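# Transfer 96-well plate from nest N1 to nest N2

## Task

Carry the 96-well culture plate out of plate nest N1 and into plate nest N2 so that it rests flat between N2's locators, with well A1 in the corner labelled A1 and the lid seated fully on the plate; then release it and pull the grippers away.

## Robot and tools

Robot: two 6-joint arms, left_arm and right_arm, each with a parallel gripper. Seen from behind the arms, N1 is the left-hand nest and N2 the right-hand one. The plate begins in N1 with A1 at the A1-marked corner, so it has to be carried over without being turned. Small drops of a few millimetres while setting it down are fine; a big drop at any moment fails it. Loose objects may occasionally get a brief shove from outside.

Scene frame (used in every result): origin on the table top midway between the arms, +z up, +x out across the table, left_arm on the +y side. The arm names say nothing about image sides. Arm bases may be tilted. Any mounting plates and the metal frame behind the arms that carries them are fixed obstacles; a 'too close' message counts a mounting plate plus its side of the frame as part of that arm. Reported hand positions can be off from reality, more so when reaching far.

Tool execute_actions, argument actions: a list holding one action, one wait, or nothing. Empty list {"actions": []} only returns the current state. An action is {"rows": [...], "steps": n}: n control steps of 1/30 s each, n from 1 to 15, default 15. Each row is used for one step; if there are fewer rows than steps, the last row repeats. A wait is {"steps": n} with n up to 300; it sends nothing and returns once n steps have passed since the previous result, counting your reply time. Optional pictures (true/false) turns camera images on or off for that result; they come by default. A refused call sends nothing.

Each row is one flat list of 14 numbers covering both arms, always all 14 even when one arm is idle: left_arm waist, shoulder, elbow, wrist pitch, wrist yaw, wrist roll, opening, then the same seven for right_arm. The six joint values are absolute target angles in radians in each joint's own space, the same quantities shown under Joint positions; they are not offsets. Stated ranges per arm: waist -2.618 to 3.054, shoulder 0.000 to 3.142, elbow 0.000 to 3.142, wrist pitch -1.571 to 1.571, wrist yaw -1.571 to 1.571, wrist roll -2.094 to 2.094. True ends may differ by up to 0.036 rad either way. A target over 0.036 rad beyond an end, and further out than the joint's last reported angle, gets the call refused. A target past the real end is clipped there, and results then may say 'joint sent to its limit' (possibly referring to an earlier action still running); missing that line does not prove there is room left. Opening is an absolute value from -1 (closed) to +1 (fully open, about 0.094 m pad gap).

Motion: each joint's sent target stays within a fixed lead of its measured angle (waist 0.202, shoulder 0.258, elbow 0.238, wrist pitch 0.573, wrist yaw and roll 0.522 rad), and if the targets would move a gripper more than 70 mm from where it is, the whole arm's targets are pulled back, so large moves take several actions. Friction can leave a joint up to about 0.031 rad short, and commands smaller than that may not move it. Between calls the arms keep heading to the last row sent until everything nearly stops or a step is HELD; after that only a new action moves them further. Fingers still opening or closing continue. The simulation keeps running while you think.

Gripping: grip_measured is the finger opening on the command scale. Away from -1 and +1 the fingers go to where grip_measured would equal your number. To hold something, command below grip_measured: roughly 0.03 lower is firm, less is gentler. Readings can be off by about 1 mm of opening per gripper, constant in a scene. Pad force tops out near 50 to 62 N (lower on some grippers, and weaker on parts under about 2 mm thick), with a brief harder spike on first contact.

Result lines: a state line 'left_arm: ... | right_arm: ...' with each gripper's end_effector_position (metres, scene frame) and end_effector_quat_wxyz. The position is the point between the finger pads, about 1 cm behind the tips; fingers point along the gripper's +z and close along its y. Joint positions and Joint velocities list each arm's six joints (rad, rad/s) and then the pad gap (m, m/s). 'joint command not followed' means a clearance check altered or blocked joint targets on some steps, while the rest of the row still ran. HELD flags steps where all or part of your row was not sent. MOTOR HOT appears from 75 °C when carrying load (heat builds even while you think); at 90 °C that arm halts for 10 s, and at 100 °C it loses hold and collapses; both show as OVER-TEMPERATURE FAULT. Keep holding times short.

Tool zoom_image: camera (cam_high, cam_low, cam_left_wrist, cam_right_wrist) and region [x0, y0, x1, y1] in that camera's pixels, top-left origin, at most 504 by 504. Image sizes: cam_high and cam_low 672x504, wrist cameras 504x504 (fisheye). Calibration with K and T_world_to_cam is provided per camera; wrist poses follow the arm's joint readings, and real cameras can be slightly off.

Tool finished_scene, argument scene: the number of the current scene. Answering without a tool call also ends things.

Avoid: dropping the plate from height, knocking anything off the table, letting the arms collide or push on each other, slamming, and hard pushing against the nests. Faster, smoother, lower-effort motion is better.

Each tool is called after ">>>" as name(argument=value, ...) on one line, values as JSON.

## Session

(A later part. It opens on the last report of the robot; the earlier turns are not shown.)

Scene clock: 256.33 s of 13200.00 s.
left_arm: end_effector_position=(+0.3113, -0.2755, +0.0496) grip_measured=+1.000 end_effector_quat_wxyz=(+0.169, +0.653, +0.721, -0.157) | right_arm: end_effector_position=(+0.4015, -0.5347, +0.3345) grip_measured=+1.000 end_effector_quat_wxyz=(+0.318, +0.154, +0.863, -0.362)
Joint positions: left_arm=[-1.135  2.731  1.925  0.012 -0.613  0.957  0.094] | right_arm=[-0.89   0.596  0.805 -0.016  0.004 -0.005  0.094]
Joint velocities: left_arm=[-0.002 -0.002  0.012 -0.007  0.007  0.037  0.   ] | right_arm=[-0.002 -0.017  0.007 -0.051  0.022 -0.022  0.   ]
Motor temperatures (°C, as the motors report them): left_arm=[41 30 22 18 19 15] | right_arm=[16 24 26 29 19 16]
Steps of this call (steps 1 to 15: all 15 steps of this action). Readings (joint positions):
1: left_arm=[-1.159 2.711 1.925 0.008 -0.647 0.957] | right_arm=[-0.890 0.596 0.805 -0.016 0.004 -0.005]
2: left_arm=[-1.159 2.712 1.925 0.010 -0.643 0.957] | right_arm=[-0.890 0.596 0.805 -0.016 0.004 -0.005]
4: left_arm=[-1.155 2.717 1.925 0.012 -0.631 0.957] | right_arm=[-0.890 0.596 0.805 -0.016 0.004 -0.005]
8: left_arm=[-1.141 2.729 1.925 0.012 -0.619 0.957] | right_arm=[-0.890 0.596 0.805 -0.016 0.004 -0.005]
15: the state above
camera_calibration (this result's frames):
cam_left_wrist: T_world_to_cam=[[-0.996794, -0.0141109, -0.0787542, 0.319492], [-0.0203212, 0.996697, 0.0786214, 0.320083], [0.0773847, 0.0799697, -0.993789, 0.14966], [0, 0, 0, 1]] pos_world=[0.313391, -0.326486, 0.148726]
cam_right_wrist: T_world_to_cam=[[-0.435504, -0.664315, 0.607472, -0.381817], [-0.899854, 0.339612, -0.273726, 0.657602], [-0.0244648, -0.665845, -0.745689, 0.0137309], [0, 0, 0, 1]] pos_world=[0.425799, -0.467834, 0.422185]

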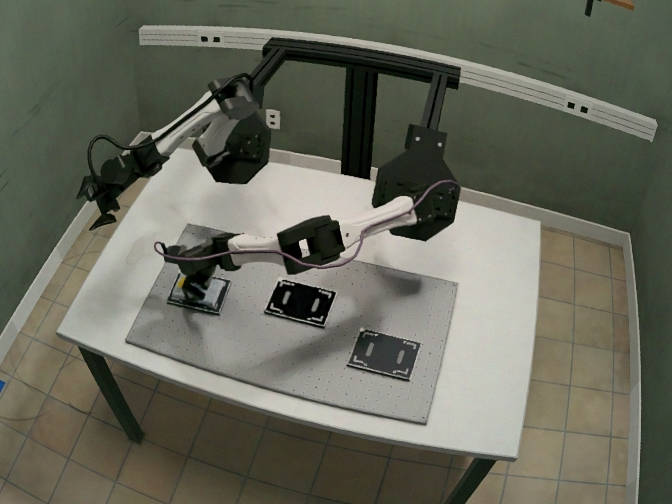

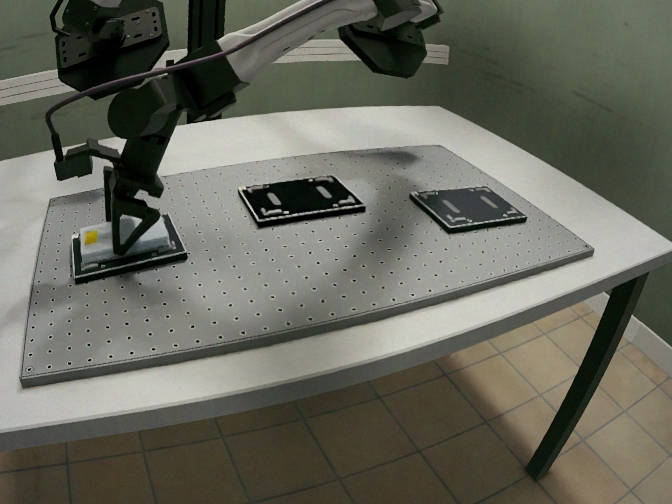

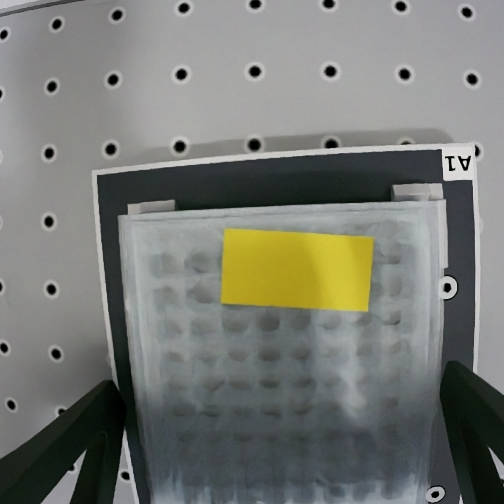

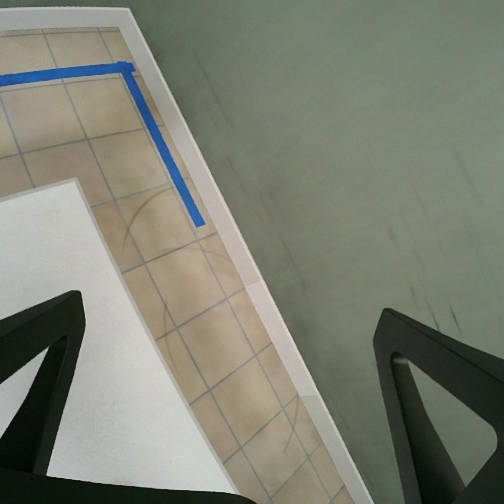

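>>> execute_actions(actions=[{"rows":[[-1.116,2.735,1.93,0,-0.59,0.957,1,-0.9,0.6,0.8,0,0,0,1]]}], pictures=false)

>>> execute_actions(actions=[{"rows":[[-1.125,2.735,1.93,0,-0.6,0.945,0.775,-0.9,0.6,0.8,0,0,0,1]]}], pictures=false)

>>> execute_actions(actions=[{"rows":[[-1.125,2.735,1.93,-0.03,-0.6,0.94,0.775,-0.9,0.6,0.8,0,0,0,1]]}])

>>> zoom_image(camera="cam_low", region=[60,190,200,290])

Scene clock: 265.90 s of 13200.00 s.
left_arm: end_effector_position=(+0.3120, -0.2741, +0.0453) grip_measured=+1.000 end_effector_quat_wxyz=(+0.167, +0.652, +0.722, -0.162) | right_arm: end_effector_position=(+0.4015, -0.5347, +0.3345) grip_measured=+1.000 end_effector_quat_wxyz=(+0.318, +0.154, +0.863, -0.362)
Joint positions: left_arm=[-1.124  2.731  1.925  0.01  -0.596  0.957  0.094] | right_arm=[-0.89   0.596  0.805 -0.016  0.004 -0.005  0.094]
Joint velocities: left_arm=[ 0.017 -0.007 -0.007 -0.022  0.037 -0.022  0.   ] | right_arm=[-0.002  0.007 -0.002 -0.022 -0.007 -0.007  0.   ]
Motor temperatures (°C, as the motors report them): left_arm=[41 30 22 18 19 15] | right_arm=[16 25 26 29 19 16]
Steps of this call (steps 1 to 15: the robot went on to your last target; steps 16 to 90: nothing new was sent; then 6.07 s passed at rest; steps 91 to 105: all 15 steps of this action). Readings (joint positions):
91: left_arm=[-1.134 2.731 1.925 0.012 -0.608 0.957] | right_arm=[-0.890 0.596 0.805 -0.016 0.004 -0.005]
92: left_arm=[-1.133 2.731 1.925 0.011 -0.605 0.957] | right_arm=[-0.890 0.596 0.805 -0.016 0.004 -0.005]
94: left_arm=[-1.130 2.731 1.925 0.011 -0.601 0.957] | right_arm=[-0.890 0.596 0.805 -0.016 0.004 -0.005]
98: left_arm=[-1.125 2.731 1.925 0.011 -0.598 0.957] | right_arm=[-0.890 0.596 0.805 -0.016 0.004 -0.005]
105: the state above

Scene clock: 266.40 s of 13200.00 s.
left_arm: end_effector_position=(+0.3114, -0.2738, +0.0451) grip_measured=+0.794 end_effector_quat_wxyz=(+0.166, +0.650, +0.723, -0.163) | right_arm: end_effector_position=(+0.4015, -0.5347, +0.3345) grip_measured=+1.000 end_effector_quat_wxyz=(+0.318, +0.154, +0.863, -0.362)
Joint positions: left_arm=[-1.124  2.731  1.925  0.007 -0.596  0.951  0.084] | right_arm=[-0.89   0.596  0.805 -0.016  0.004 -0.005  0.094]
Joint velocities: left_arm=[-0.007  0.002  0.007  0.022 -0.022 -0.095 -0.001] | right_arm=[ 0.002  0.002  0.002  0.007 -0.022 -0.051  0.   ]
Motor temperatures (°C, as the motors report them): left_arm=[41 30 22 18 19 15] | right_arm=[16 25 27 29 19 16]
Steps of this call (steps 1 to 15: all 15 steps of this action). Readings (joint positions):
1: left_arm=[-1.124 2.731 1.925 0.010 -0.596 0.956] | right_arm=[-0.890 0.596 0.805 -0.016 0.004 -0.005]
2: left_arm=[-1.124 2.731 1.925 0.008 -0.596 0.955] | right_arm=[-0.890 0.596 0.805 -0.016 0.004 -0.005]
4: left_arm=[-1.124 2.731 1.925 0.007 -0.596 0.953] | right_arm=[-0.890 0.596 0.805 -0.016 0.004 -0.005]
8: left_arm=[-1.124 2.731 1.925 0.007 -0.596 0.951] | right_arm=[-0.890 0.596 0.805 -0.016 0.004 -0.005]
15: the state above

Scene clock: 266.90 s of 13200.00 s.
left_arm: end_effector_position=(+0.3102, -0.2732, +0.0448) grip_measured=+0.794 end_effector_quat_wxyz=(+0.163, +0.651, +0.724, -0.164) | right_arm: end_effector_position=(+0.4015, -0.5347, +0.3345) grip_measured=+1.000 end_effector_quat_wxyz=(+0.318, +0.154, +0.863, -0.362)
Joint positions: left_arm=[-1.124  2.731  1.925  0.    -0.596  0.946  0.084] | right_arm=[-0.89   0.596  0.805 -0.016  0.004 -0.005  0.094]
Joint velocities: left_arm=[ 0.012  0.007 -0.007  0.022 -0.007 -0.051 -0.001] | right_arm=[ 0.002 -0.027 -0.017 -0.022  0.007  0.007  0.   ]
Motor temperatures (°C, as the motors report them): left_arm=[41 30 22 18 19 15] | right_arm=[16 25 27 29 19 16]
Steps of this call (steps 1 to 15: all 15 steps of this action). Readings (joint positions):
1: left_arm=[-1.124 2.731 1.925 0.004 -0.596 0.950] | right_arm=[-0.890 0.596 0.805 -0.016 0.004 -0.005]
2: left_arm=[-1.124 2.731 1.925 0.001 -0.596 0.949] | right_arm=[-0.890 0.596 0.805 -0.016 0.004 -0.005]
4: left_arm=[-1.124 2.731 1.925 0.001 -0.596 0.947] | right_arm=[-0.890 0.596 0.805 -0.016 0.004 -0.005]
8: left_arm=[-1.124 2.731 1.925 0.000 -0.596 0.947] | right_arm=[-0.890 0.596 0.805 -0.016 0.004 -0.005]
15: the state above
camera_calibration (this result's frames):
cam_left_wrist: T_world_to_cam=[[-0.998105, -0.0165102, -0.0592695, 0.316891], [-0.0211087, 0.996744, 0.077818, 0.318363], [0.0577917, 0.0789217, -0.995204, 0.150631], [0, 0, 0, 1]] pos_world=[0.314305, -0.323982, 0.143916]
cam_right_wrist: T_world_to_cam=[[-0.435504, -0.664315, 0.607472, -0.381817], [-0.899854, 0.339612, -0.273726, 0.657602], [-0.0244648, -0.665845, -0.745689, 0.0137309], [0, 0, 0, 1]] pos_world=[0.425799, -0.467834, 0.422185]

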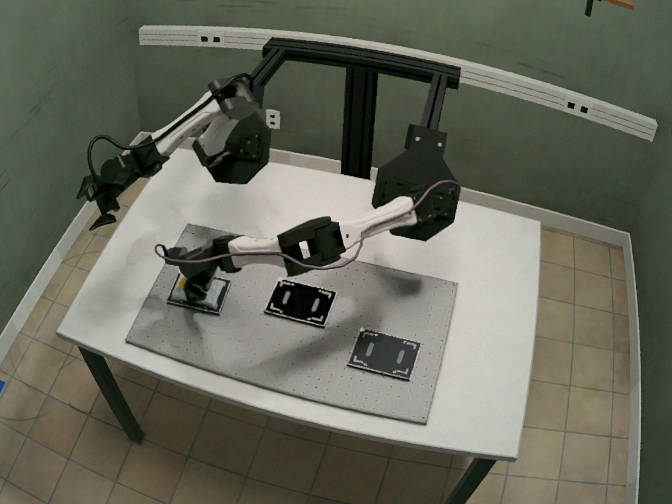

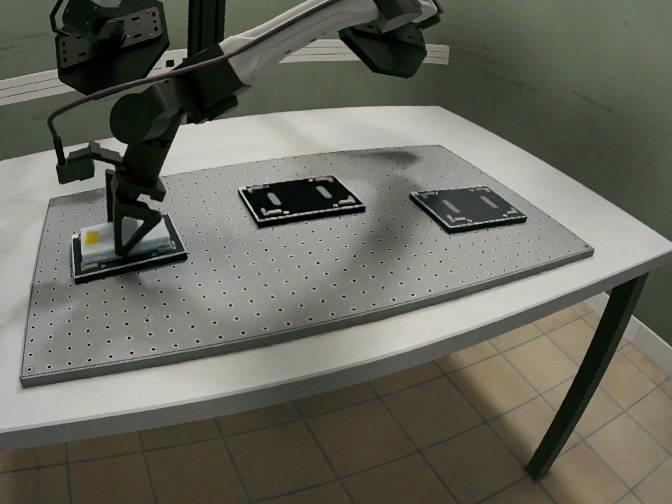

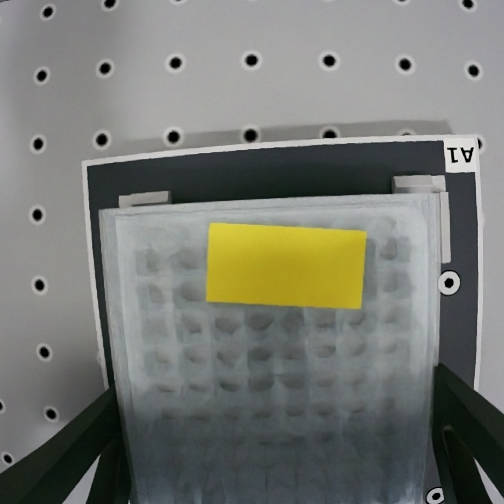

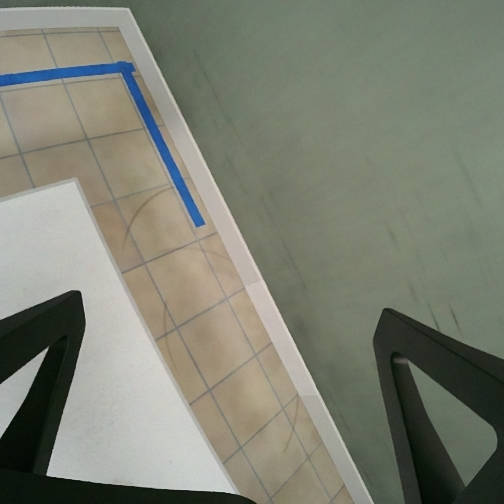

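Region (60, 190, 200, 290) of cam_low's 672x504 image, scaled by 3.600, with more detail than that image has; it fills the top 360 rows of this view, and the rest is white.

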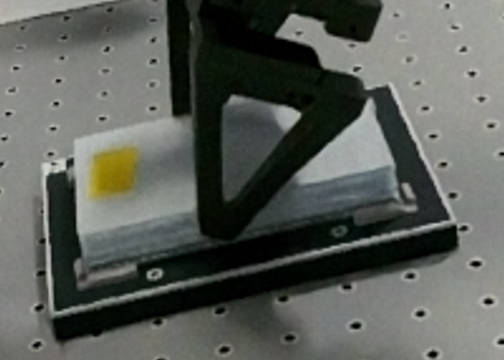

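Loosen slightly and push −x with the finger.

>>> execute_actions(actions=[{"rows":[[-1.125,2.735,1.93,-0.04,-0.6,0.93,0.83,-0.9,0.6,0.8,0,0,0,1]]}])

>>> zoom_image(camera="cam_low", region=[60,190,200,290])

Scene clock: 273.30 s of 13200.00 s.
left_arm: end_effector_position=(+0.3095, -0.2728, +0.0446) grip_measured=+0.830 end_effector_quat_wxyz=(+0.161, +0.649, +0.725, -0.164) | right_arm: end_effector_position=(+0.4015, -0.5347, +0.3345) grip_measured=+1.000 end_effector_quat_wxyz=(+0.318, +0.154, +0.863, -0.362)
Joint positions: left_arm=[-1.124  2.731  1.925 -0.003 -0.596  0.939  0.086] | right_arm=[-0.89   0.596  0.805 -0.016  0.004 -0.005  0.094]
Joint velocities: left_arm=[ 0.002 -0.007  0.002 -0.081  0.007 -0.037 -0.001] | right_arm=[ 0.007 -0.012 -0.012  0.007 -0.007 -0.066  0.   ]
Motor temperatures (°C, as the motors report them): left_arm=[42 30 22 18 19 15] | right_arm=[16 25 27 29 19 16]
Steps of this call (steps 1 to 15: the robot went on to your last target; steps 16 to 90: nothing new was sent; then 2.90 s passed at rest; steps 91 to 105: all 15 steps of this action). Readings (joint positions):
91: left_arm=[-1.124 2.731 1.925 -0.001 -0.596 0.945] | right_arm=[-0.890 0.596 0.805 -0.016 0.004 -0.005]
92: left_arm=[-1.124 2.731 1.925 -0.002 -0.596 0.943] | right_arm=[-0.890 0.596 0.805 -0.016 0.004 -0.005]
94: left_arm=[-1.124 2.731 1.925 -0.003 -0.596 0.941] | right_arm=[-0.890 0.596 0.805 -0.016 0.004 -0.005]
98: left_arm=[-1.124 2.731 1.925 -0.003 -0.596 0.940] | right_arm=[-0.890 0.596 0.805 -0.016 0.004 -0.005]
105: the state above
camera_calibration (this result's frames):
cam_left_wrist: T_world_to_cam=[[-0.998297, -0.0197688, -0.0548774, 0.315219], [-0.0240898, 0.996565, 0.0792283, 0.318849], [0.0531227, 0.0804153, -0.995345, 0.152323], [0, 0, 0, 1]] pos_world=[0.314272, -0.323771, 0.14365]
cam_right_wrist: T_world_to_cam=[[-0.435504, -0.664315, 0.607472, -0.381817], [-0.899854, 0.339612, -0.273726, 0.657602], [-0.0244648, -0.665845, -0.745689, 0.0137309], [0, 0, 0, 1]] pos_world=[0.425799, -0.467834, 0.422185]

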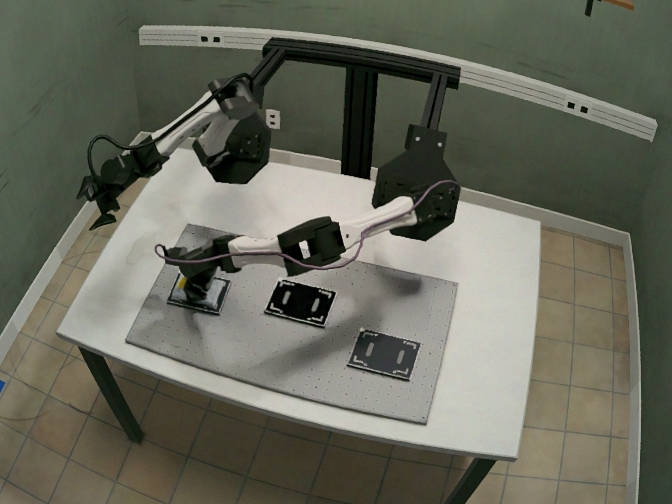

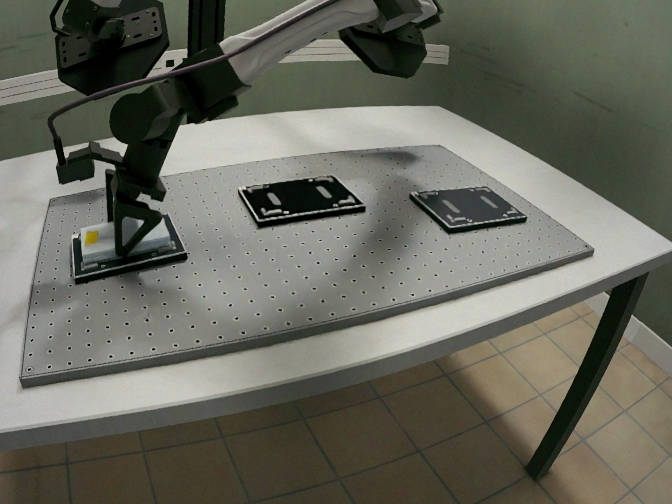

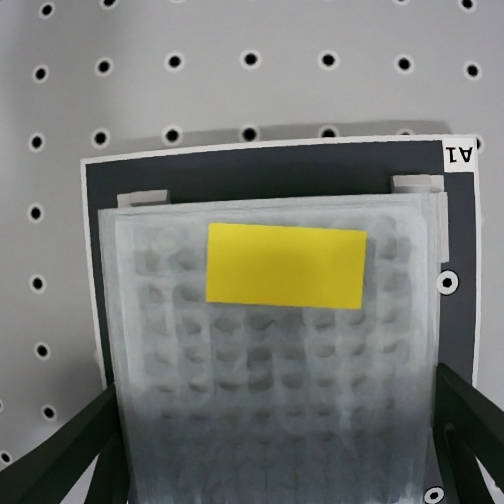

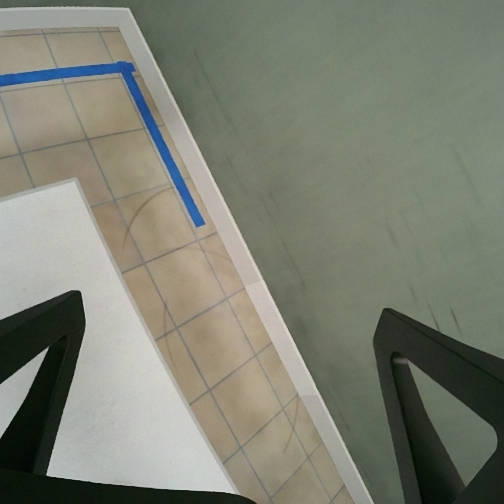

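Region (60, 190, 200, 290) of cam_low's 672x504 image, scaled by 3.600, with more detail than that image has; it fills the top 360 rows of this view, and the rest is white.

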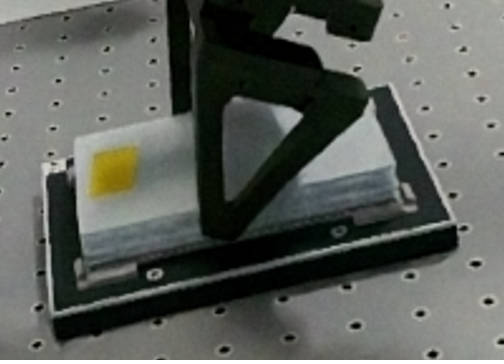

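>>> execute_actions(actions=[{"rows":[[-1.125,2.73,1.93,0.015,-0.6,0.95,1,-0.9,0.6,0.8,0,0,0,1]],"steps":10}], pictures=false)

>>> execute_actions(actions=[{"rows":[[-1.155,2.72,1.93,0.015,-0.67,0.95,1,-0.9,0.6,0.8,0,0,0,1]]}], pictures=false)

>>> execute_actions(actions=[{"rows":[[-1.22,2.68,1.93,0.015,-0.7,0.95,1,-0.9,0.6,0.8,0,0,0,1]],"steps":10}], pictures=false)

>>> execute_actions(actions=[{"rows":[[-1.24,2.38,1.55,0,-0.66,0.95,1,-0.9,0.6,0.8,0,0,0,1]]}])

>>> zoom_image(camera="cam_low", region=[60,190,200,290])

Scene clock: 283.00 s of 13200.00 s.
left_arm: end_effector_position=(+0.3112, -0.2737, +0.0451) grip_measured=+1.000 end_effector_quat_wxyz=(+0.165, +0.648, +0.725, -0.163) | right_arm: end_effector_position=(+0.4015, -0.5347, +0.3345) grip_measured=+1.000 end_effector_quat_wxyz=(+0.318, +0.154, +0.863, -0.362)
Joint positions: left_arm=[-1.124  2.731  1.925  0.006 -0.596  0.944  0.094] | right_arm=[-0.89   0.596  0.805 -0.016  0.004 -0.005  0.094]
Joint velocities: left_arm=[ 0.012 -0.002 -0.002  0.081  0.037 -0.007  0.   ] | right_arm=[-0.017 -0.002 -0.027 -0.037 -0.051  0.037  0.   ]
Motor temperatures (°C, as the motors report them): left_arm=[43 31 21 17 19 15] | right_arm=[16 25 27 29 19 16]
Steps of this call (steps 1 to 15: the robot went on to your last target; steps 16 to 90: nothing new was sent; then 6.37 s passed at rest; steps 91 to 100: all 10 steps of this action). Readings (joint positions):
91: left_arm=[-1.124 2.731 1.925 -0.001 -0.596 0.940] | right_arm=[-0.890 0.596 0.805 -0.016 0.004 -0.005]
92: left_arm=[-1.124 2.731 1.925 0.001 -0.596 0.941] | right_arm=[-0.890 0.596 0.805 -0.016 0.004 -0.005]
94: left_arm=[-1.124 2.731 1.925 0.002 -0.596 0.943] | right_arm=[-0.890 0.596 0.805 -0.016 0.004 -0.005]
98: left_arm=[-1.124 2.731 1.925 0.006 -0.596 0.944] | right_arm=[-0.890 0.596 0.805 -0.016 0.004 -0.005]
100: the state above

Scene clock: 283.50 s of 13200.00 s.
left_arm: end_effector_position=(+0.3104, -0.2748, +0.0551) grip_measured=+1.000 end_effector_quat_wxyz=(+0.168, +0.653, +0.725, -0.141) | right_arm: end_effector_position=(+0.4015, -0.5347, +0.3345) grip_measured=+1.000 end_effector_quat_wxyz=(+0.318, +0.154, +0.863, -0.362)
Joint positions: left_arm=[-1.152  2.731  1.925  0.008 -0.657  0.944  0.094] | right_arm=[-0.89   0.596  0.805 -0.016  0.004 -0.005  0.094]
Joint velocities: left_arm=[-0.007 -0.017 -0.012  0.081 -0.037 -0.022  0.   ] | right_arm=[-0.007  0.012 -0.002  0.022 -0.037 -0.007  0.   ]
Motor temperatures (°C, as the motors report them): left_arm=[43 31 21 17 19 15] | right_arm=[16 25 27 29 19 16]
Steps of this call (steps 1 to 15: all 15 steps of this action). Readings (joint positions):
1: left_arm=[-1.126 2.731 1.925 0.007 -0.606 0.944] | right_arm=[-0.890 0.596 0.805 -0.016 0.004 -0.005]
2: left_arm=[-1.128 2.731 1.925 0.007 -0.617 0.944] | right_arm=[-0.890 0.596 0.805 -0.016 0.004 -0.005]
4: left_arm=[-1.136 2.731 1.925 0.007 -0.634 0.944] | right_arm=[-0.890 0.596 0.805 -0.016 0.004 -0.005]
8: left_arm=[-1.150 2.731 1.925 0.008 -0.648 0.944] | right_arm=[-0.890 0.596 0.805 -0.016 0.004 -0.005]
15: the state above

Scene clock: 283.83 s of 13200.00 s.
left_arm: end_effector_position=(+0.3211, -0.2949, +0.1079) grip_measured=+1.000 end_effector_quat_wxyz=(+0.208, +0.647, +0.719, -0.147) | right_arm: end_effector_position=(+0.4015, -0.5347, +0.3345) grip_measured=+1.000 end_effector_quat_wxyz=(+0.318, +0.154, +0.863, -0.362)
Joint positions: left_arm=[-1.23   2.684  1.925  0.016 -0.683  0.945  0.094] | right_arm=[-0.89   0.596  0.805 -0.016  0.004 -0.005  0.094]
Joint velocities: left_arm=[-0.017 -0.012  0.002 -0.007 -0.066 -0.051  0.   ] | right_arm=[-0.002 -0.012  0.022  0.051  0.051 -0.007  0.   ]
Motor temperatures (°C, as the motors report them): left_arm=[43 31 21 17 19 15] | right_arm=[16 25 27 29 19 16]
Steps of this call (steps 1 to 10: all 10 steps of this action). Readings (joint positions):
1: left_arm=[-1.157 2.728 1.925 0.007 -0.662 0.944] | right_arm=[-0.890 0.596 0.805 -0.016 0.004 -0.005]
2: left_arm=[-1.162 2.724 1.925 0.004 -0.670 0.945] | right_arm=[-0.890 0.596 0.805 -0.016 0.004 -0.005]
4: left_arm=[-1.183 2.711 1.925 0.004 -0.679 0.945] | right_arm=[-0.890 0.596 0.805 -0.016 0.004 -0.005]
8: left_arm=[-1.224 2.687 1.925 0.013 -0.683 0.945] | right_arm=[-0.890 0.596 0.805 -0.016 0.004 -0.005]
10: the state above

Scene clock: 284.33 s of 13200.00 s.
left_arm: end_effector_position=(+0.3374, -0.2284, +0.1446) grip_measured=+1.000 end_effector_quat_wxyz=(+0.196, +0.662, +0.707, -0.156) | right_arm: end_effector_position=(+0.4015, -0.5347, +0.3345) grip_measured=+1.000 end_effector_quat_wxyz=(+0.318, +0.154, +0.863, -0.362)
Joint positions: left_arm=[-1.232  2.368  1.572  0.008 -0.666  0.946  0.094] | right_arm=[-0.89   0.596  0.805 -0.016  0.004 -0.005  0.094]
Joint velocities: left_arm=[-0.002 -0.002 -0.002 -0.037  0.022 -0.051  0.   ] | right_arm=[-0.012 -0.012 -0.007  0.037 -0.007 -0.022  0.   ]
Motor temperatures (°C, as the motors report them): left_arm=[43 31 21 17 19 15] | right_arm=[16 25 27 29 19 16]
Steps of this call (steps 1 to 15: all 15 steps of this action). Readings (joint positions):
1: left_arm=[-1.231 2.651 1.881 0.030 -0.674 0.944] | right_arm=[-0.890 0.596 0.805 -0.016 0.004 -0.005]
2: left_arm=[-1.231 2.584 1.783 0.017 -0.669 0.945] | right_arm=[-0.890 0.596 0.805 -0.016 0.004 -0.005]
4: left_arm=[-1.232 2.455 1.629 -0.005 -0.668 0.946] | right_arm=[-0.890 0.596 0.805 -0.016 0.004 -0.005]
8: left_arm=[-1.232 2.371 1.584 0.002 -0.668 0.946] | right_arm=[-0.890 0.596 0.805 -0.016 0.004 -0.005]
15: the state above
camera_calibration (this result's frames):
cam_left_wrist: T_world_to_cam=[[-0.992069, 0.00564199, -0.125572, 0.363301], [0.0000872909, 0.999023, 0.044197, 0.264798], [0.125698, 0.0438355, -0.9911, 0.213382], [0, 0, 0, 1]] pos_world=[0.333574, -0.275943, 0.2454]
cam_right_wrist: T_world_to_cam=[[-0.435504, -0.664315, 0.607472, -0.381817], [-0.899854, 0.339612, -0.273726, 0.657602], [-0.0244648, -0.665845, -0.745689, 0.0137309], [0, 0, 0, 1]] pos_world=[0.425799, -0.467834, 0.422185]

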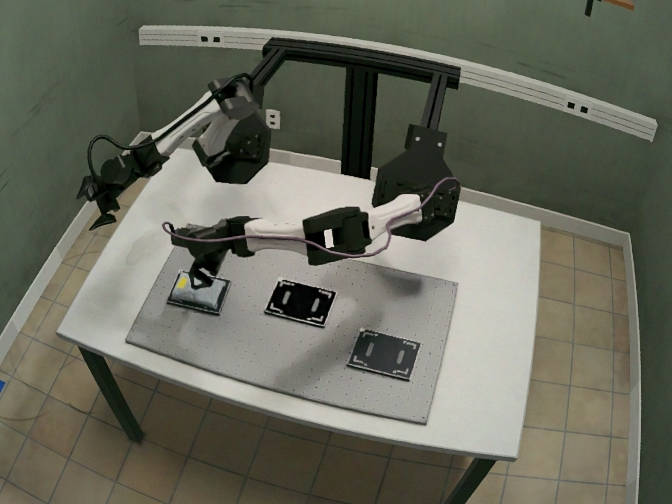

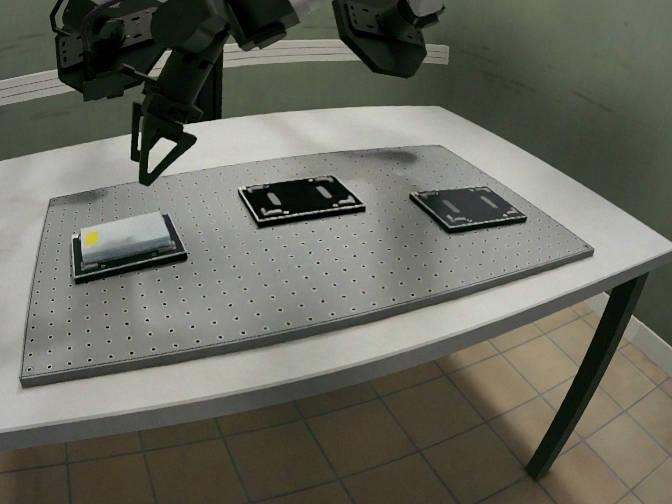

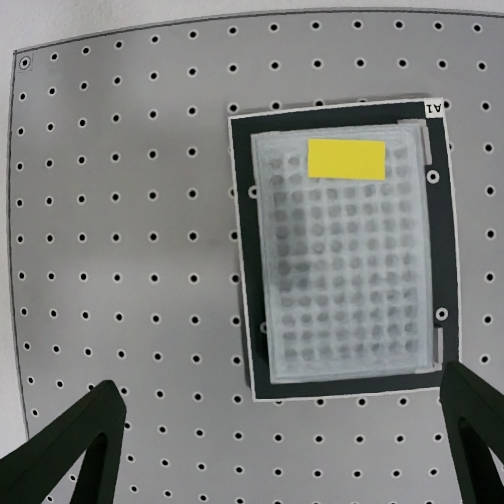

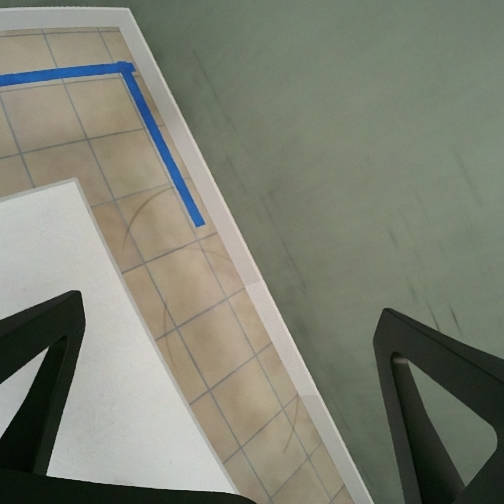

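Region (60, 190, 200, 290) of cam_low's 672x504 image, scaled by 3.600, with more detail than that image has; it fills the top 360 rows of this view, and the rest is white.

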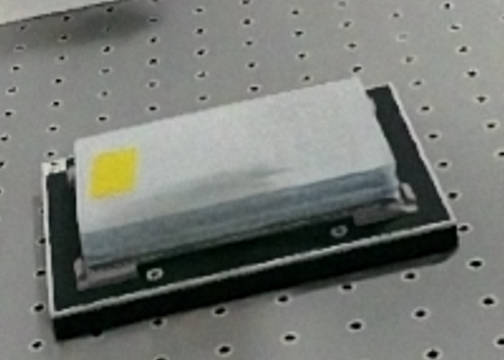

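>>> execute_actions(actions=[{"rows":[[-1.22,2.72,1.95,0.02,-0.68,0.96,1,-0.9,0.6,0.8,0,0,0,1]]}], pictures=false)

>>> execute_actions(actions=[{"rows":[[-1.17,2.72,1.95,0.02,-0.66,0.96,1,-0.9,0.6,0.8,0,0,0,1]]}])

Scene clock: 292.57 s of 13200.00 s.
left_arm: end_effector_position=(+0.2924, -0.2962, +0.0923) grip_measured=+1.000 end_effector_quat_wxyz=(+0.192, +0.668, +0.703, -0.150) | right_arm: end_effector_position=(+0.4015, -0.5347, +0.3345) grip_measured=+1.000 end_effector_quat_wxyz=(+0.318, +0.154, +0.863, -0.362)
Joint positions: left_arm=[-1.23   2.734  1.925  0.011 -0.675  0.955  0.094] | right_arm=[-0.89   0.596  0.805 -0.016  0.004 -0.005  0.094]
Joint velocities: left_arm=[ 0.007 -0.042 -0.002  0.095 -0.051 -0.051  0.   ] | right_arm=[-0.007 -0.017 -0.002  0.022  0.037 -0.051  0.   ]
Motor temperatures (°C, as the motors report them): left_arm=[44 30 21 18 19 15] | right_arm=[16 25 27 29 19 16]
Steps of this call (steps 1 to 15: the robot went on to your last target; steps 16 to 90: nothing new was sent; then 4.73 s passed at rest; steps 91 to 105: all 15 steps of this action). Readings (joint positions):
91: left_arm=[-1.232 2.399 1.612 -0.010 -0.673 0.948] | right_arm=[-0.890 0.596 0.805 -0.016 0.004 -0.005]
92: left_arm=[-1.231 2.467 1.706 -0.001 -0.676 0.950] | right_arm=[-0.890 0.596 0.805 -0.016 0.004 -0.005]
94: left_arm=[-1.230 2.611 1.877 0.034 -0.676 0.950] | right_arm=[-0.890 0.596 0.805 -0.016 0.004 -0.005]
98: left_arm=[-1.230 2.723 1.925 0.027 -0.675 0.953] | right_arm=[-0.890 0.596 0.805 -0.016 0.004 -0.005]
105: the state above

Scene clock: 293.07 s of 13200.00 s.
left_arm: end_effector_position=(+0.3089, -0.2782, +0.0609) grip_measured=+1.000 end_effector_quat_wxyz=(+0.174, +0.657, +0.721, -0.139) | right_arm: end_effector_position=(+0.4015, -0.5347, +0.3345) grip_measured=+1.000 end_effector_quat_wxyz=(+0.318, +0.154, +0.863, -0.362)
Joint positions: left_arm=[-1.165  2.732  1.925  0.015 -0.665  0.955  0.094] | right_arm=[-0.89   0.596  0.805 -0.016  0.004 -0.005  0.094]
Joint velocities: left_arm=[-0.002 -0.017 -0.002 -0.066  0.022  0.022  0.   ] | right_arm=[-0.027  0.012 -0.022  0.022  0.022  0.037  0.   ]
Motor temperatures (°C, as the motors report them): left_arm=[44 31 21 18 19 15] | right_arm=[16 25 27 29 19 16]
Steps of this call (steps 1 to 15: all 15 steps of this action). Readings (joint positions):
1: left_arm=[-1.226 2.732 1.925 0.013 -0.672 0.955] | right_arm=[-0.890 0.596 0.805 -0.016 0.004 -0.005]
2: left_arm=[-1.221 2.732 1.925 0.014 -0.669 0.955] | right_arm=[-0.890 0.596 0.805 -0.016 0.004 -0.005]
4: left_arm=[-1.203 2.732 1.925 0.015 -0.666 0.955] | right_arm=[-0.890 0.596 0.805 -0.016 0.004 -0.005]
8: left_arm=[-1.169 2.732 1.925 0.015 -0.666 0.955] | right_arm=[-0.890 0.596 0.805 -0.016 0.004 -0.005]
15: the state above
camera_calibration (this result's frames):
cam_left_wrist: T_world_to_cam=[[-0.993882, -0.0132728, -0.109642, 0.319198], [-0.0241443, 0.994851, 0.0984309, 0.321302], [0.107771, 0.100476, -0.989085, 0.15738], [0, 0, 0, 1]] pos_world=[0.308041, -0.331224, 0.159034]
cam_right_wrist: T_world_to_cam=[[-0.435504, -0.664315, 0.607472, -0.381817], [-0.899854, 0.339612, -0.273726, 0.657602], [-0.0244648, -0.665845, -0.745689, 0.0137309], [0, 0, 0, 1]] pos_world=[0.425799, -0.467834, 0.422185]

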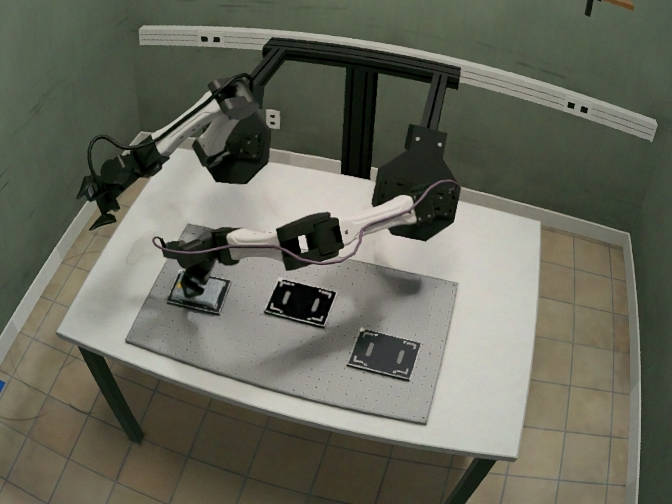

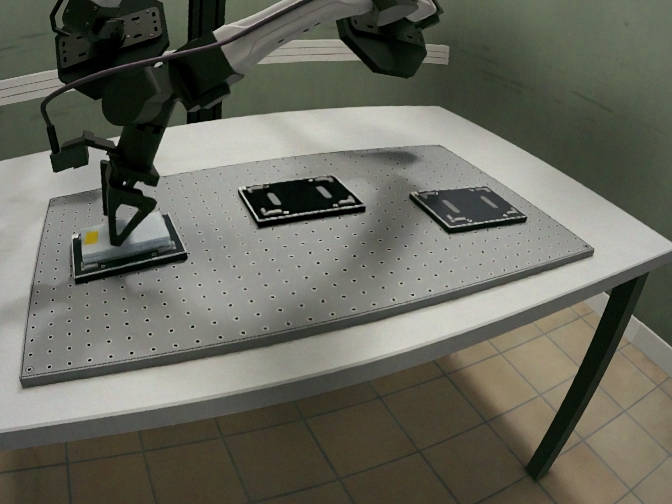

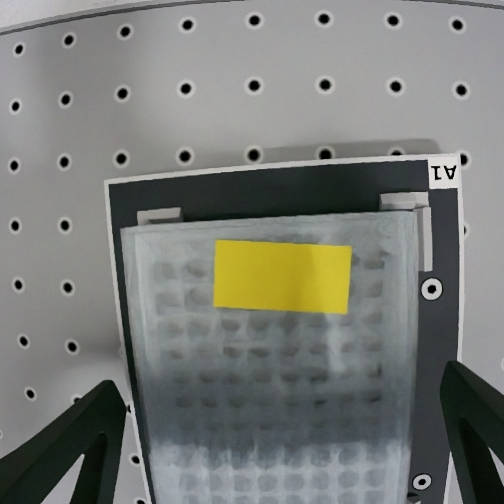

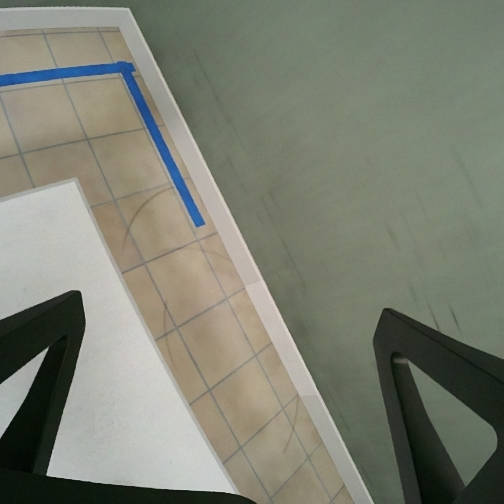

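>>> execute_actions(actions=[{"rows":[[-1.165,2.73,1.95,0.045,-0.665,0.97,1,-0.9,0.6,0.8,0,0,0,1]]}], pictures=false)

>>> execute_actions(actions=[{"rows":[[-1.136,2.73,1.95,0.045,-0.62,0.97,1,-0.9,0.6,0.8,0,0,0,1]]}], pictures=false)

>>> execute_actions(actions=[{"rows":[[-1.14,2.73,1.95,-0.035,-0.61,0.93,0.92,-0.9,0.6,0.8,0,0,0,1]]}])

>>> zoom_image(camera="cam_low", region=[60,190,200,290])

Scene clock: 301.73 s of 13200.00 s.
left_arm: end_effector_position=(+0.3128, -0.2802, +0.0622) grip_measured=+1.000 end_effector_quat_wxyz=(+0.182, +0.653, +0.722, -0.138) | right_arm: end_effector_position=(+0.4015, -0.5347, +0.3345) grip_measured=+1.000 end_effector_quat_wxyz=(+0.318, +0.154, +0.863, -0.362)
Joint positions: left_arm=[-1.165  2.732  1.925  0.037 -0.665  0.964  0.094] | right_arm=[-0.89   0.596  0.805 -0.016  0.004 -0.005  0.094]
Joint velocities: left_arm=[-0.022  0.012  0.017  0.007 -0.022 -0.081  0.   ] | right_arm=[ 0.007 -0.027 -0.002  0.037  0.007 -0.022  0.   ]
Motor temperatures (°C, as the motors report them): left_arm=[45 32 21 18 19 15] | right_arm=[16 25 27 29 19 16]
Steps of this call (steps 1 to 15: the robot went on to your last target; steps 16 to 90: nothing new was sent; then 5.17 s passed at rest; steps 91 to 105: all 15 steps of this action). Readings (joint positions):
91: left_arm=[-1.165 2.732 1.925 0.018 -0.665 0.957] | right_arm=[-0.890 0.596 0.805 -0.016 0.004 -0.005]
92: left_arm=[-1.165 2.732 1.925 0.021 -0.665 0.958] | right_arm=[-0.890 0.596 0.805 -0.016 0.004 -0.005]
94: left_arm=[-1.165 2.732 1.925 0.027 -0.665 0.960] | right_arm=[-0.890 0.596 0.805 -0.016 0.004 -0.005]
98: left_arm=[-1.165 2.732 1.925 0.034 -0.665 0.963] | right_arm=[-0.890 0.596 0.805 -0.016 0.004 -0.005]
105: the state above

Scene clock: 302.23 s of 13200.00 s.
left_arm: end_effector_position=(+0.3150, -0.2780, +0.0532) grip_measured=+1.000 end_effector_quat_wxyz=(+0.179, +0.649, +0.724, -0.150) | right_arm: end_effector_position=(+0.4015, -0.5347, +0.3345) grip_measured=+1.000 end_effector_quat_wxyz=(+0.318, +0.154, +0.863, -0.362)
Joint positions: left_arm=[-1.142  2.732  1.925  0.038 -0.627  0.964  0.094] | right_arm=[-0.89   0.596  0.805 -0.016  0.004 -0.005  0.094]
Joint velocities: left_arm=[-0.007  0.002 -0.002 -0.051 -0.007  0.007  0.   ] | right_arm=[-0.012 -0.012 -0.002  0.007 -0.051  0.081  0.   ]
Motor temperatures (°C, as the motors report them): left_arm=[45 32 21 18 19 15] | right_arm=[16 25 27 29 19 16]
Steps of this call (steps 1 to 15: all 15 steps of this action). Readings (joint positions):
1: left_arm=[-1.163 2.732 1.925 0.037 -0.659 0.964] | right_arm=[-0.890 0.596 0.805 -0.016 0.004 -0.005]
2: left_arm=[-1.161 2.732 1.925 0.037 -0.652 0.964] | right_arm=[-0.890 0.596 0.805 -0.016 0.004 -0.005]
4: left_arm=[-1.155 2.732 1.925 0.037 -0.641 0.964] | right_arm=[-0.890 0.596 0.805 -0.016 0.004 -0.005]
8: left_arm=[-1.143 2.732 1.925 0.037 -0.632 0.964] | right_arm=[-0.890 0.596 0.805 -0.016 0.004 -0.005]
15: the state above

Scene clock: 302.73 s of 13200.00 s.
left_arm: end_effector_position=(+0.3034, -0.2741, +0.0507) grip_measured=+0.922 end_effector_quat_wxyz=(+0.158, +0.657, +0.720, -0.160) | right_arm: end_effector_position=(+0.4015, -0.5347, +0.3345) grip_measured=+1.000 end_effector_quat_wxyz=(+0.318, +0.154, +0.863, -0.362)
Joint positions: left_arm=[-1.142  2.732  1.925 -0.02  -0.617  0.937  0.09 ] | right_arm=[-0.89   0.596  0.805 -0.016  0.004 -0.005  0.094]
Joint velocities: left_arm=[ 0.002 -0.007  0.002  0.022 -0.022  0.095  0.001] | right_arm=[-0.017 -0.017 -0.012  0.022  0.007  0.095  0.   ]
Motor temperatures (°C, as the motors report them): left_arm=[45 32 22 18 19 15] | right_arm=[16 25 27 29 19 16]
Steps of this call (steps 1 to 15: all 15 steps of this action). Readings (joint positions):
1: left_arm=[-1.142 2.732 1.925 0.031 -0.625 0.960] | right_arm=[-0.890 0.596 0.805 -0.016 0.004 -0.005]
2: left_arm=[-1.142 2.732 1.925 0.022 -0.623 0.955] | right_arm=[-0.890 0.596 0.805 -0.016 0.004 -0.005]
4: left_arm=[-1.142 2.732 1.925 0.004 -0.621 0.948] | right_arm=[-0.890 0.596 0.805 -0.016 0.004 -0.005]
8: left_arm=[-1.142 2.732 1.925 -0.009 -0.618 0.941] | right_arm=[-0.890 0.596 0.805 -0.016 0.004 -0.005]
15: the state above
camera_calibration (this result's frames):
cam_left_wrist: T_world_to_cam=[[-0.998159, -0.00152578, -0.0606368, 0.314703], [-0.00702814, 0.99586, 0.0906336, 0.313505], [0.0602475, 0.0908929, -0.994037, 0.159443], [0, 0, 0, 1]] pos_world=[0.306721, -0.326219, 0.14916]
cam_right_wrist: T_world_to_cam=[[-0.435504, -0.664315, 0.607472, -0.381817], [-0.899854, 0.339612, -0.273726, 0.657602], [-0.0244648, -0.665845, -0.745689, 0.0137309], [0, 0, 0, 1]] pos_world=[0.425799, -0.467834, 0.422185]

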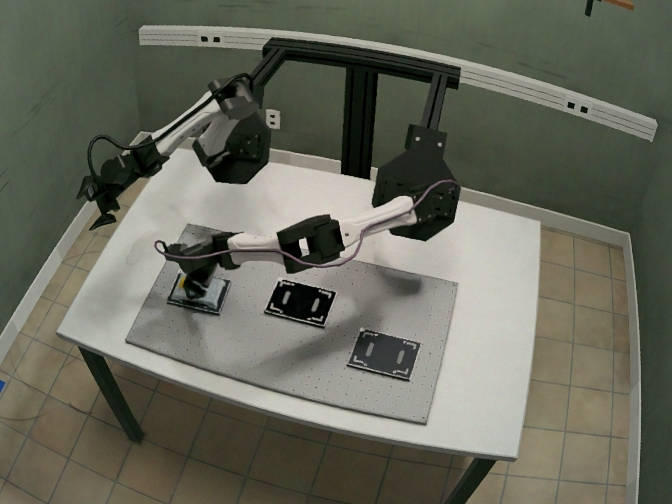

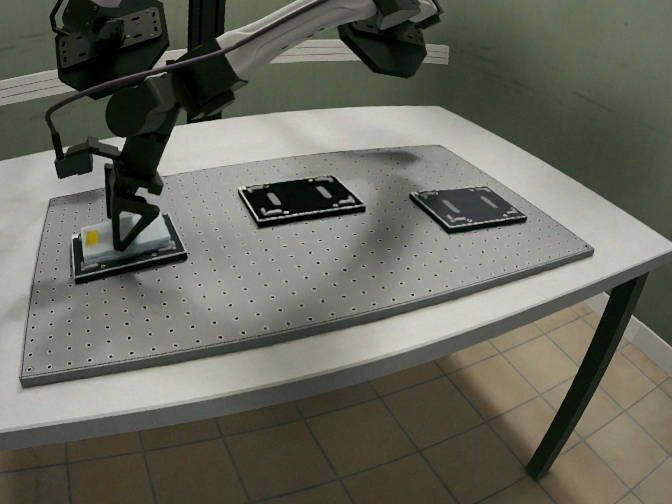

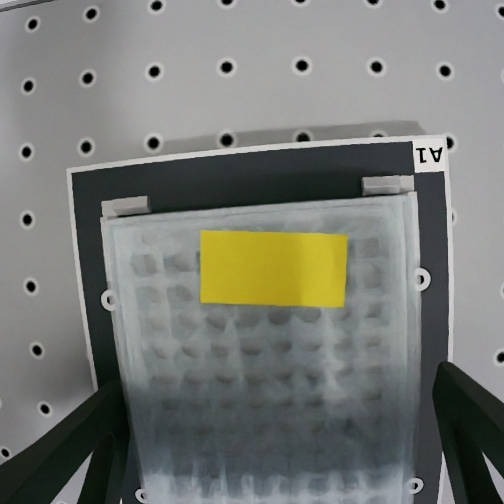

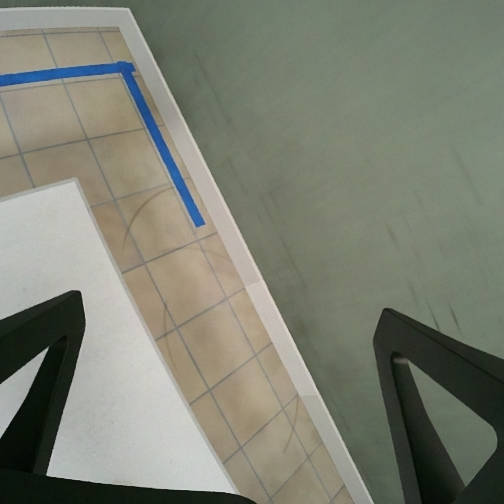

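Region (60, 190, 200, 290) of cam_low's 672x504 image, scaled by 3.600, with more detail than that image has; it fills the top 360 rows of this view, and the rest is white.

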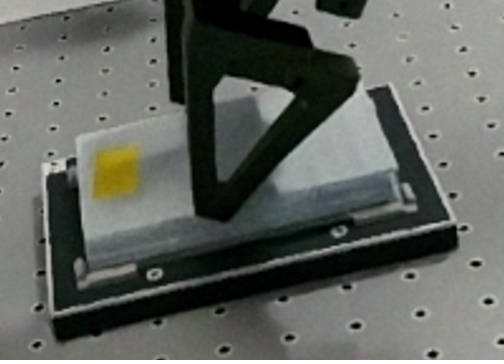

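Seated.

>>> execute_actions(actions=[{"rows":[[-1.14,2.73,1.93,0.015,-0.62,0.95,1,-0.9,0.6,0.8,0,0,0,1]],"steps":10}], pictures=false)

>>> execute_actions(actions=[{"rows":[[-1.22,2.69,1.93,0.015,-0.7,0.95,1,-0.9,0.6,0.8,0,0,0,1]],"steps":10}], pictures=false)

>>> execute_actions(actions=[{"rows":[[-1.24,2.2,1.3,0,-0.66,0.95,1,-0.9,0.6,0.8,0,0,0,1]]}], pictures=false)

>>> finished_scene(scene=1)

Scene clock: 310.37 s of 13200.00 s.
left_arm: end_effector_position=(+0.3080, -0.2765, +0.0520) grip_measured=+1.000 end_effector_quat_wxyz=(+0.167, +0.652, +0.723, -0.158) | right_arm: end_effector_position=(+0.4015, -0.5347, +0.3345) grip_measured=+1.000 end_effector_quat_wxyz=(+0.318, +0.154, +0.863, -0.362)
Joint positions: left_arm=[-1.142  2.732  1.925  0.005 -0.616  0.944  0.094] | right_arm=[-0.89   0.596  0.805 -0.016  0.004 -0.005  0.094]
Joint velocities: left_arm=[ 0.002  0.022 -0.017 -0.022 -0.066 -0.051  0.   ] | right_arm=[-0.002  0.012  0.002 -0.051 -0.022  0.007  0.   ]
Motor temperatures (°C, as the motors report them): left_arm=[45 32 22 18 19 15] | right_arm=[16 25 27 29 19 16]
Steps of this call (steps 1 to 15: the robot went on to your last target; steps 16 to 90: nothing new was sent; then 4.30 s passed at rest; steps 91 to 100: all 10 steps of this action). Readings (joint positions):
91: left_arm=[-1.142 2.732 1.925 -0.017 -0.616 0.938] | right_arm=[-0.890 0.596 0.805 -0.016 0.004 -0.005]
92: left_arm=[-1.142 2.732 1.925 -0.013 -0.616 0.939] | right_arm=[-0.890 0.596 0.805 -0.016 0.004 -0.005]
94: left_arm=[-1.142 2.732 1.925 -0.005 -0.616 0.941] | right_arm=[-0.890 0.596 0.805 -0.016 0.004 -0.005]
98: left_arm=[-1.142 2.732 1.925 0.003 -0.616 0.943] | right_arm=[-0.890 0.596 0.805 -0.016 0.004 -0.005]
100: the state above

Scene clock: 310.70 s of 13200.00 s.
left_arm: end_effector_position=(+0.3121, -0.2965, +0.1053) grip_measured=+1.000 end_effector_quat_wxyz=(+0.205, +0.652, +0.714, -0.150) | right_arm: end_effector_position=(+0.4015, -0.5347, +0.3345) grip_measured=+1.000 end_effector_quat_wxyz=(+0.318, +0.154, +0.863, -0.362)
Joint positions: left_arm=[-1.233  2.697  1.925  0.014 -0.678  0.944  0.094] | right_arm=[-0.89   0.596  0.805 -0.016  0.004 -0.005  0.094]
Joint velocities: left_arm=[ 0.002 -0.012 -0.002  0.007 -0.022  0.022  0.   ] | right_arm=[-0.012 -0.002  0.007  0.051  0.022 -0.066  0.   ]
Motor temperatures (°C, as the motors report them): left_arm=[45 32 22 18 19 15] | right_arm=[16 25 27 29 19 16]
Steps of this call (steps 1 to 10: all 10 steps of this action). Readings (joint positions):
1: left_arm=[-1.147 2.729 1.925 0.005 -0.628 0.944] | right_arm=[-0.890 0.596 0.805 -0.016 0.004 -0.005]
2: left_arm=[-1.154 2.727 1.925 0.003 -0.644 0.944] | right_arm=[-0.890 0.596 0.805 -0.016 0.004 -0.005]
4: left_arm=[-1.180 2.717 1.925 0.004 -0.662 0.944] | right_arm=[-0.890 0.596 0.805 -0.016 0.004 -0.005]
8: left_arm=[-1.226 2.699 1.925 0.011 -0.675 0.944] | right_arm=[-0.890 0.596 0.805 -0.016 0.004 -0.005]
10: the state above

Scene clock: 311.20 s of 13200.00 s.
left_arm: end_effector_position=(+0.3206, -0.1757, +0.1557) grip_measured=+1.000 end_effector_quat_wxyz=(+0.175, +0.683, +0.691, -0.158) | right_arm: end_effector_position=(+0.4015, -0.5347, +0.3345) grip_measured=+1.000 end_effector_quat_wxyz=(+0.318, +0.154, +0.863, -0.362)
Joint positions: left_arm=[-1.234  2.185  1.323  0.008 -0.664  0.946  0.094] | right_arm=[-0.89   0.596  0.805 -0.016  0.004 -0.005  0.094]
Joint velocities: left_arm=[ 0.012  0.09  -0.085 -0.066 -0.022 -0.051  0.   ] | right_arm=[ 0.007  0.022 -0.002  0.007  0.022  0.037  0.   ]
Motor temperatures (°C, as the motors report them): left_arm=[45 32 22 18 19 15] | right_arm=[16 25 27 29 19 16]
Steps of this call (steps 1 to 15: all 15 steps of this action). Readings (joint positions):
1: left_arm=[-1.234 2.664 1.880 0.028 -0.669 0.944] | right_arm=[-0.890 0.596 0.805 -0.016 0.004 -0.005]
2: left_arm=[-1.234 2.597 1.783 0.015 -0.666 0.945] | right_arm=[-0.890 0.596 0.805 -0.016 0.004 -0.005]
4: left_arm=[-1.234 2.442 1.602 -0.004 -0.662 0.946] | right_arm=[-0.890 0.596 0.805 -0.016 0.004 -0.005]
8: left_arm=[-1.234 2.188 1.364 -0.002 -0.664 0.946] | right_arm=[-0.890 0.596 0.805 -0.016 0.004 -0.005]
15: the state above

The scene is finished: the task was done.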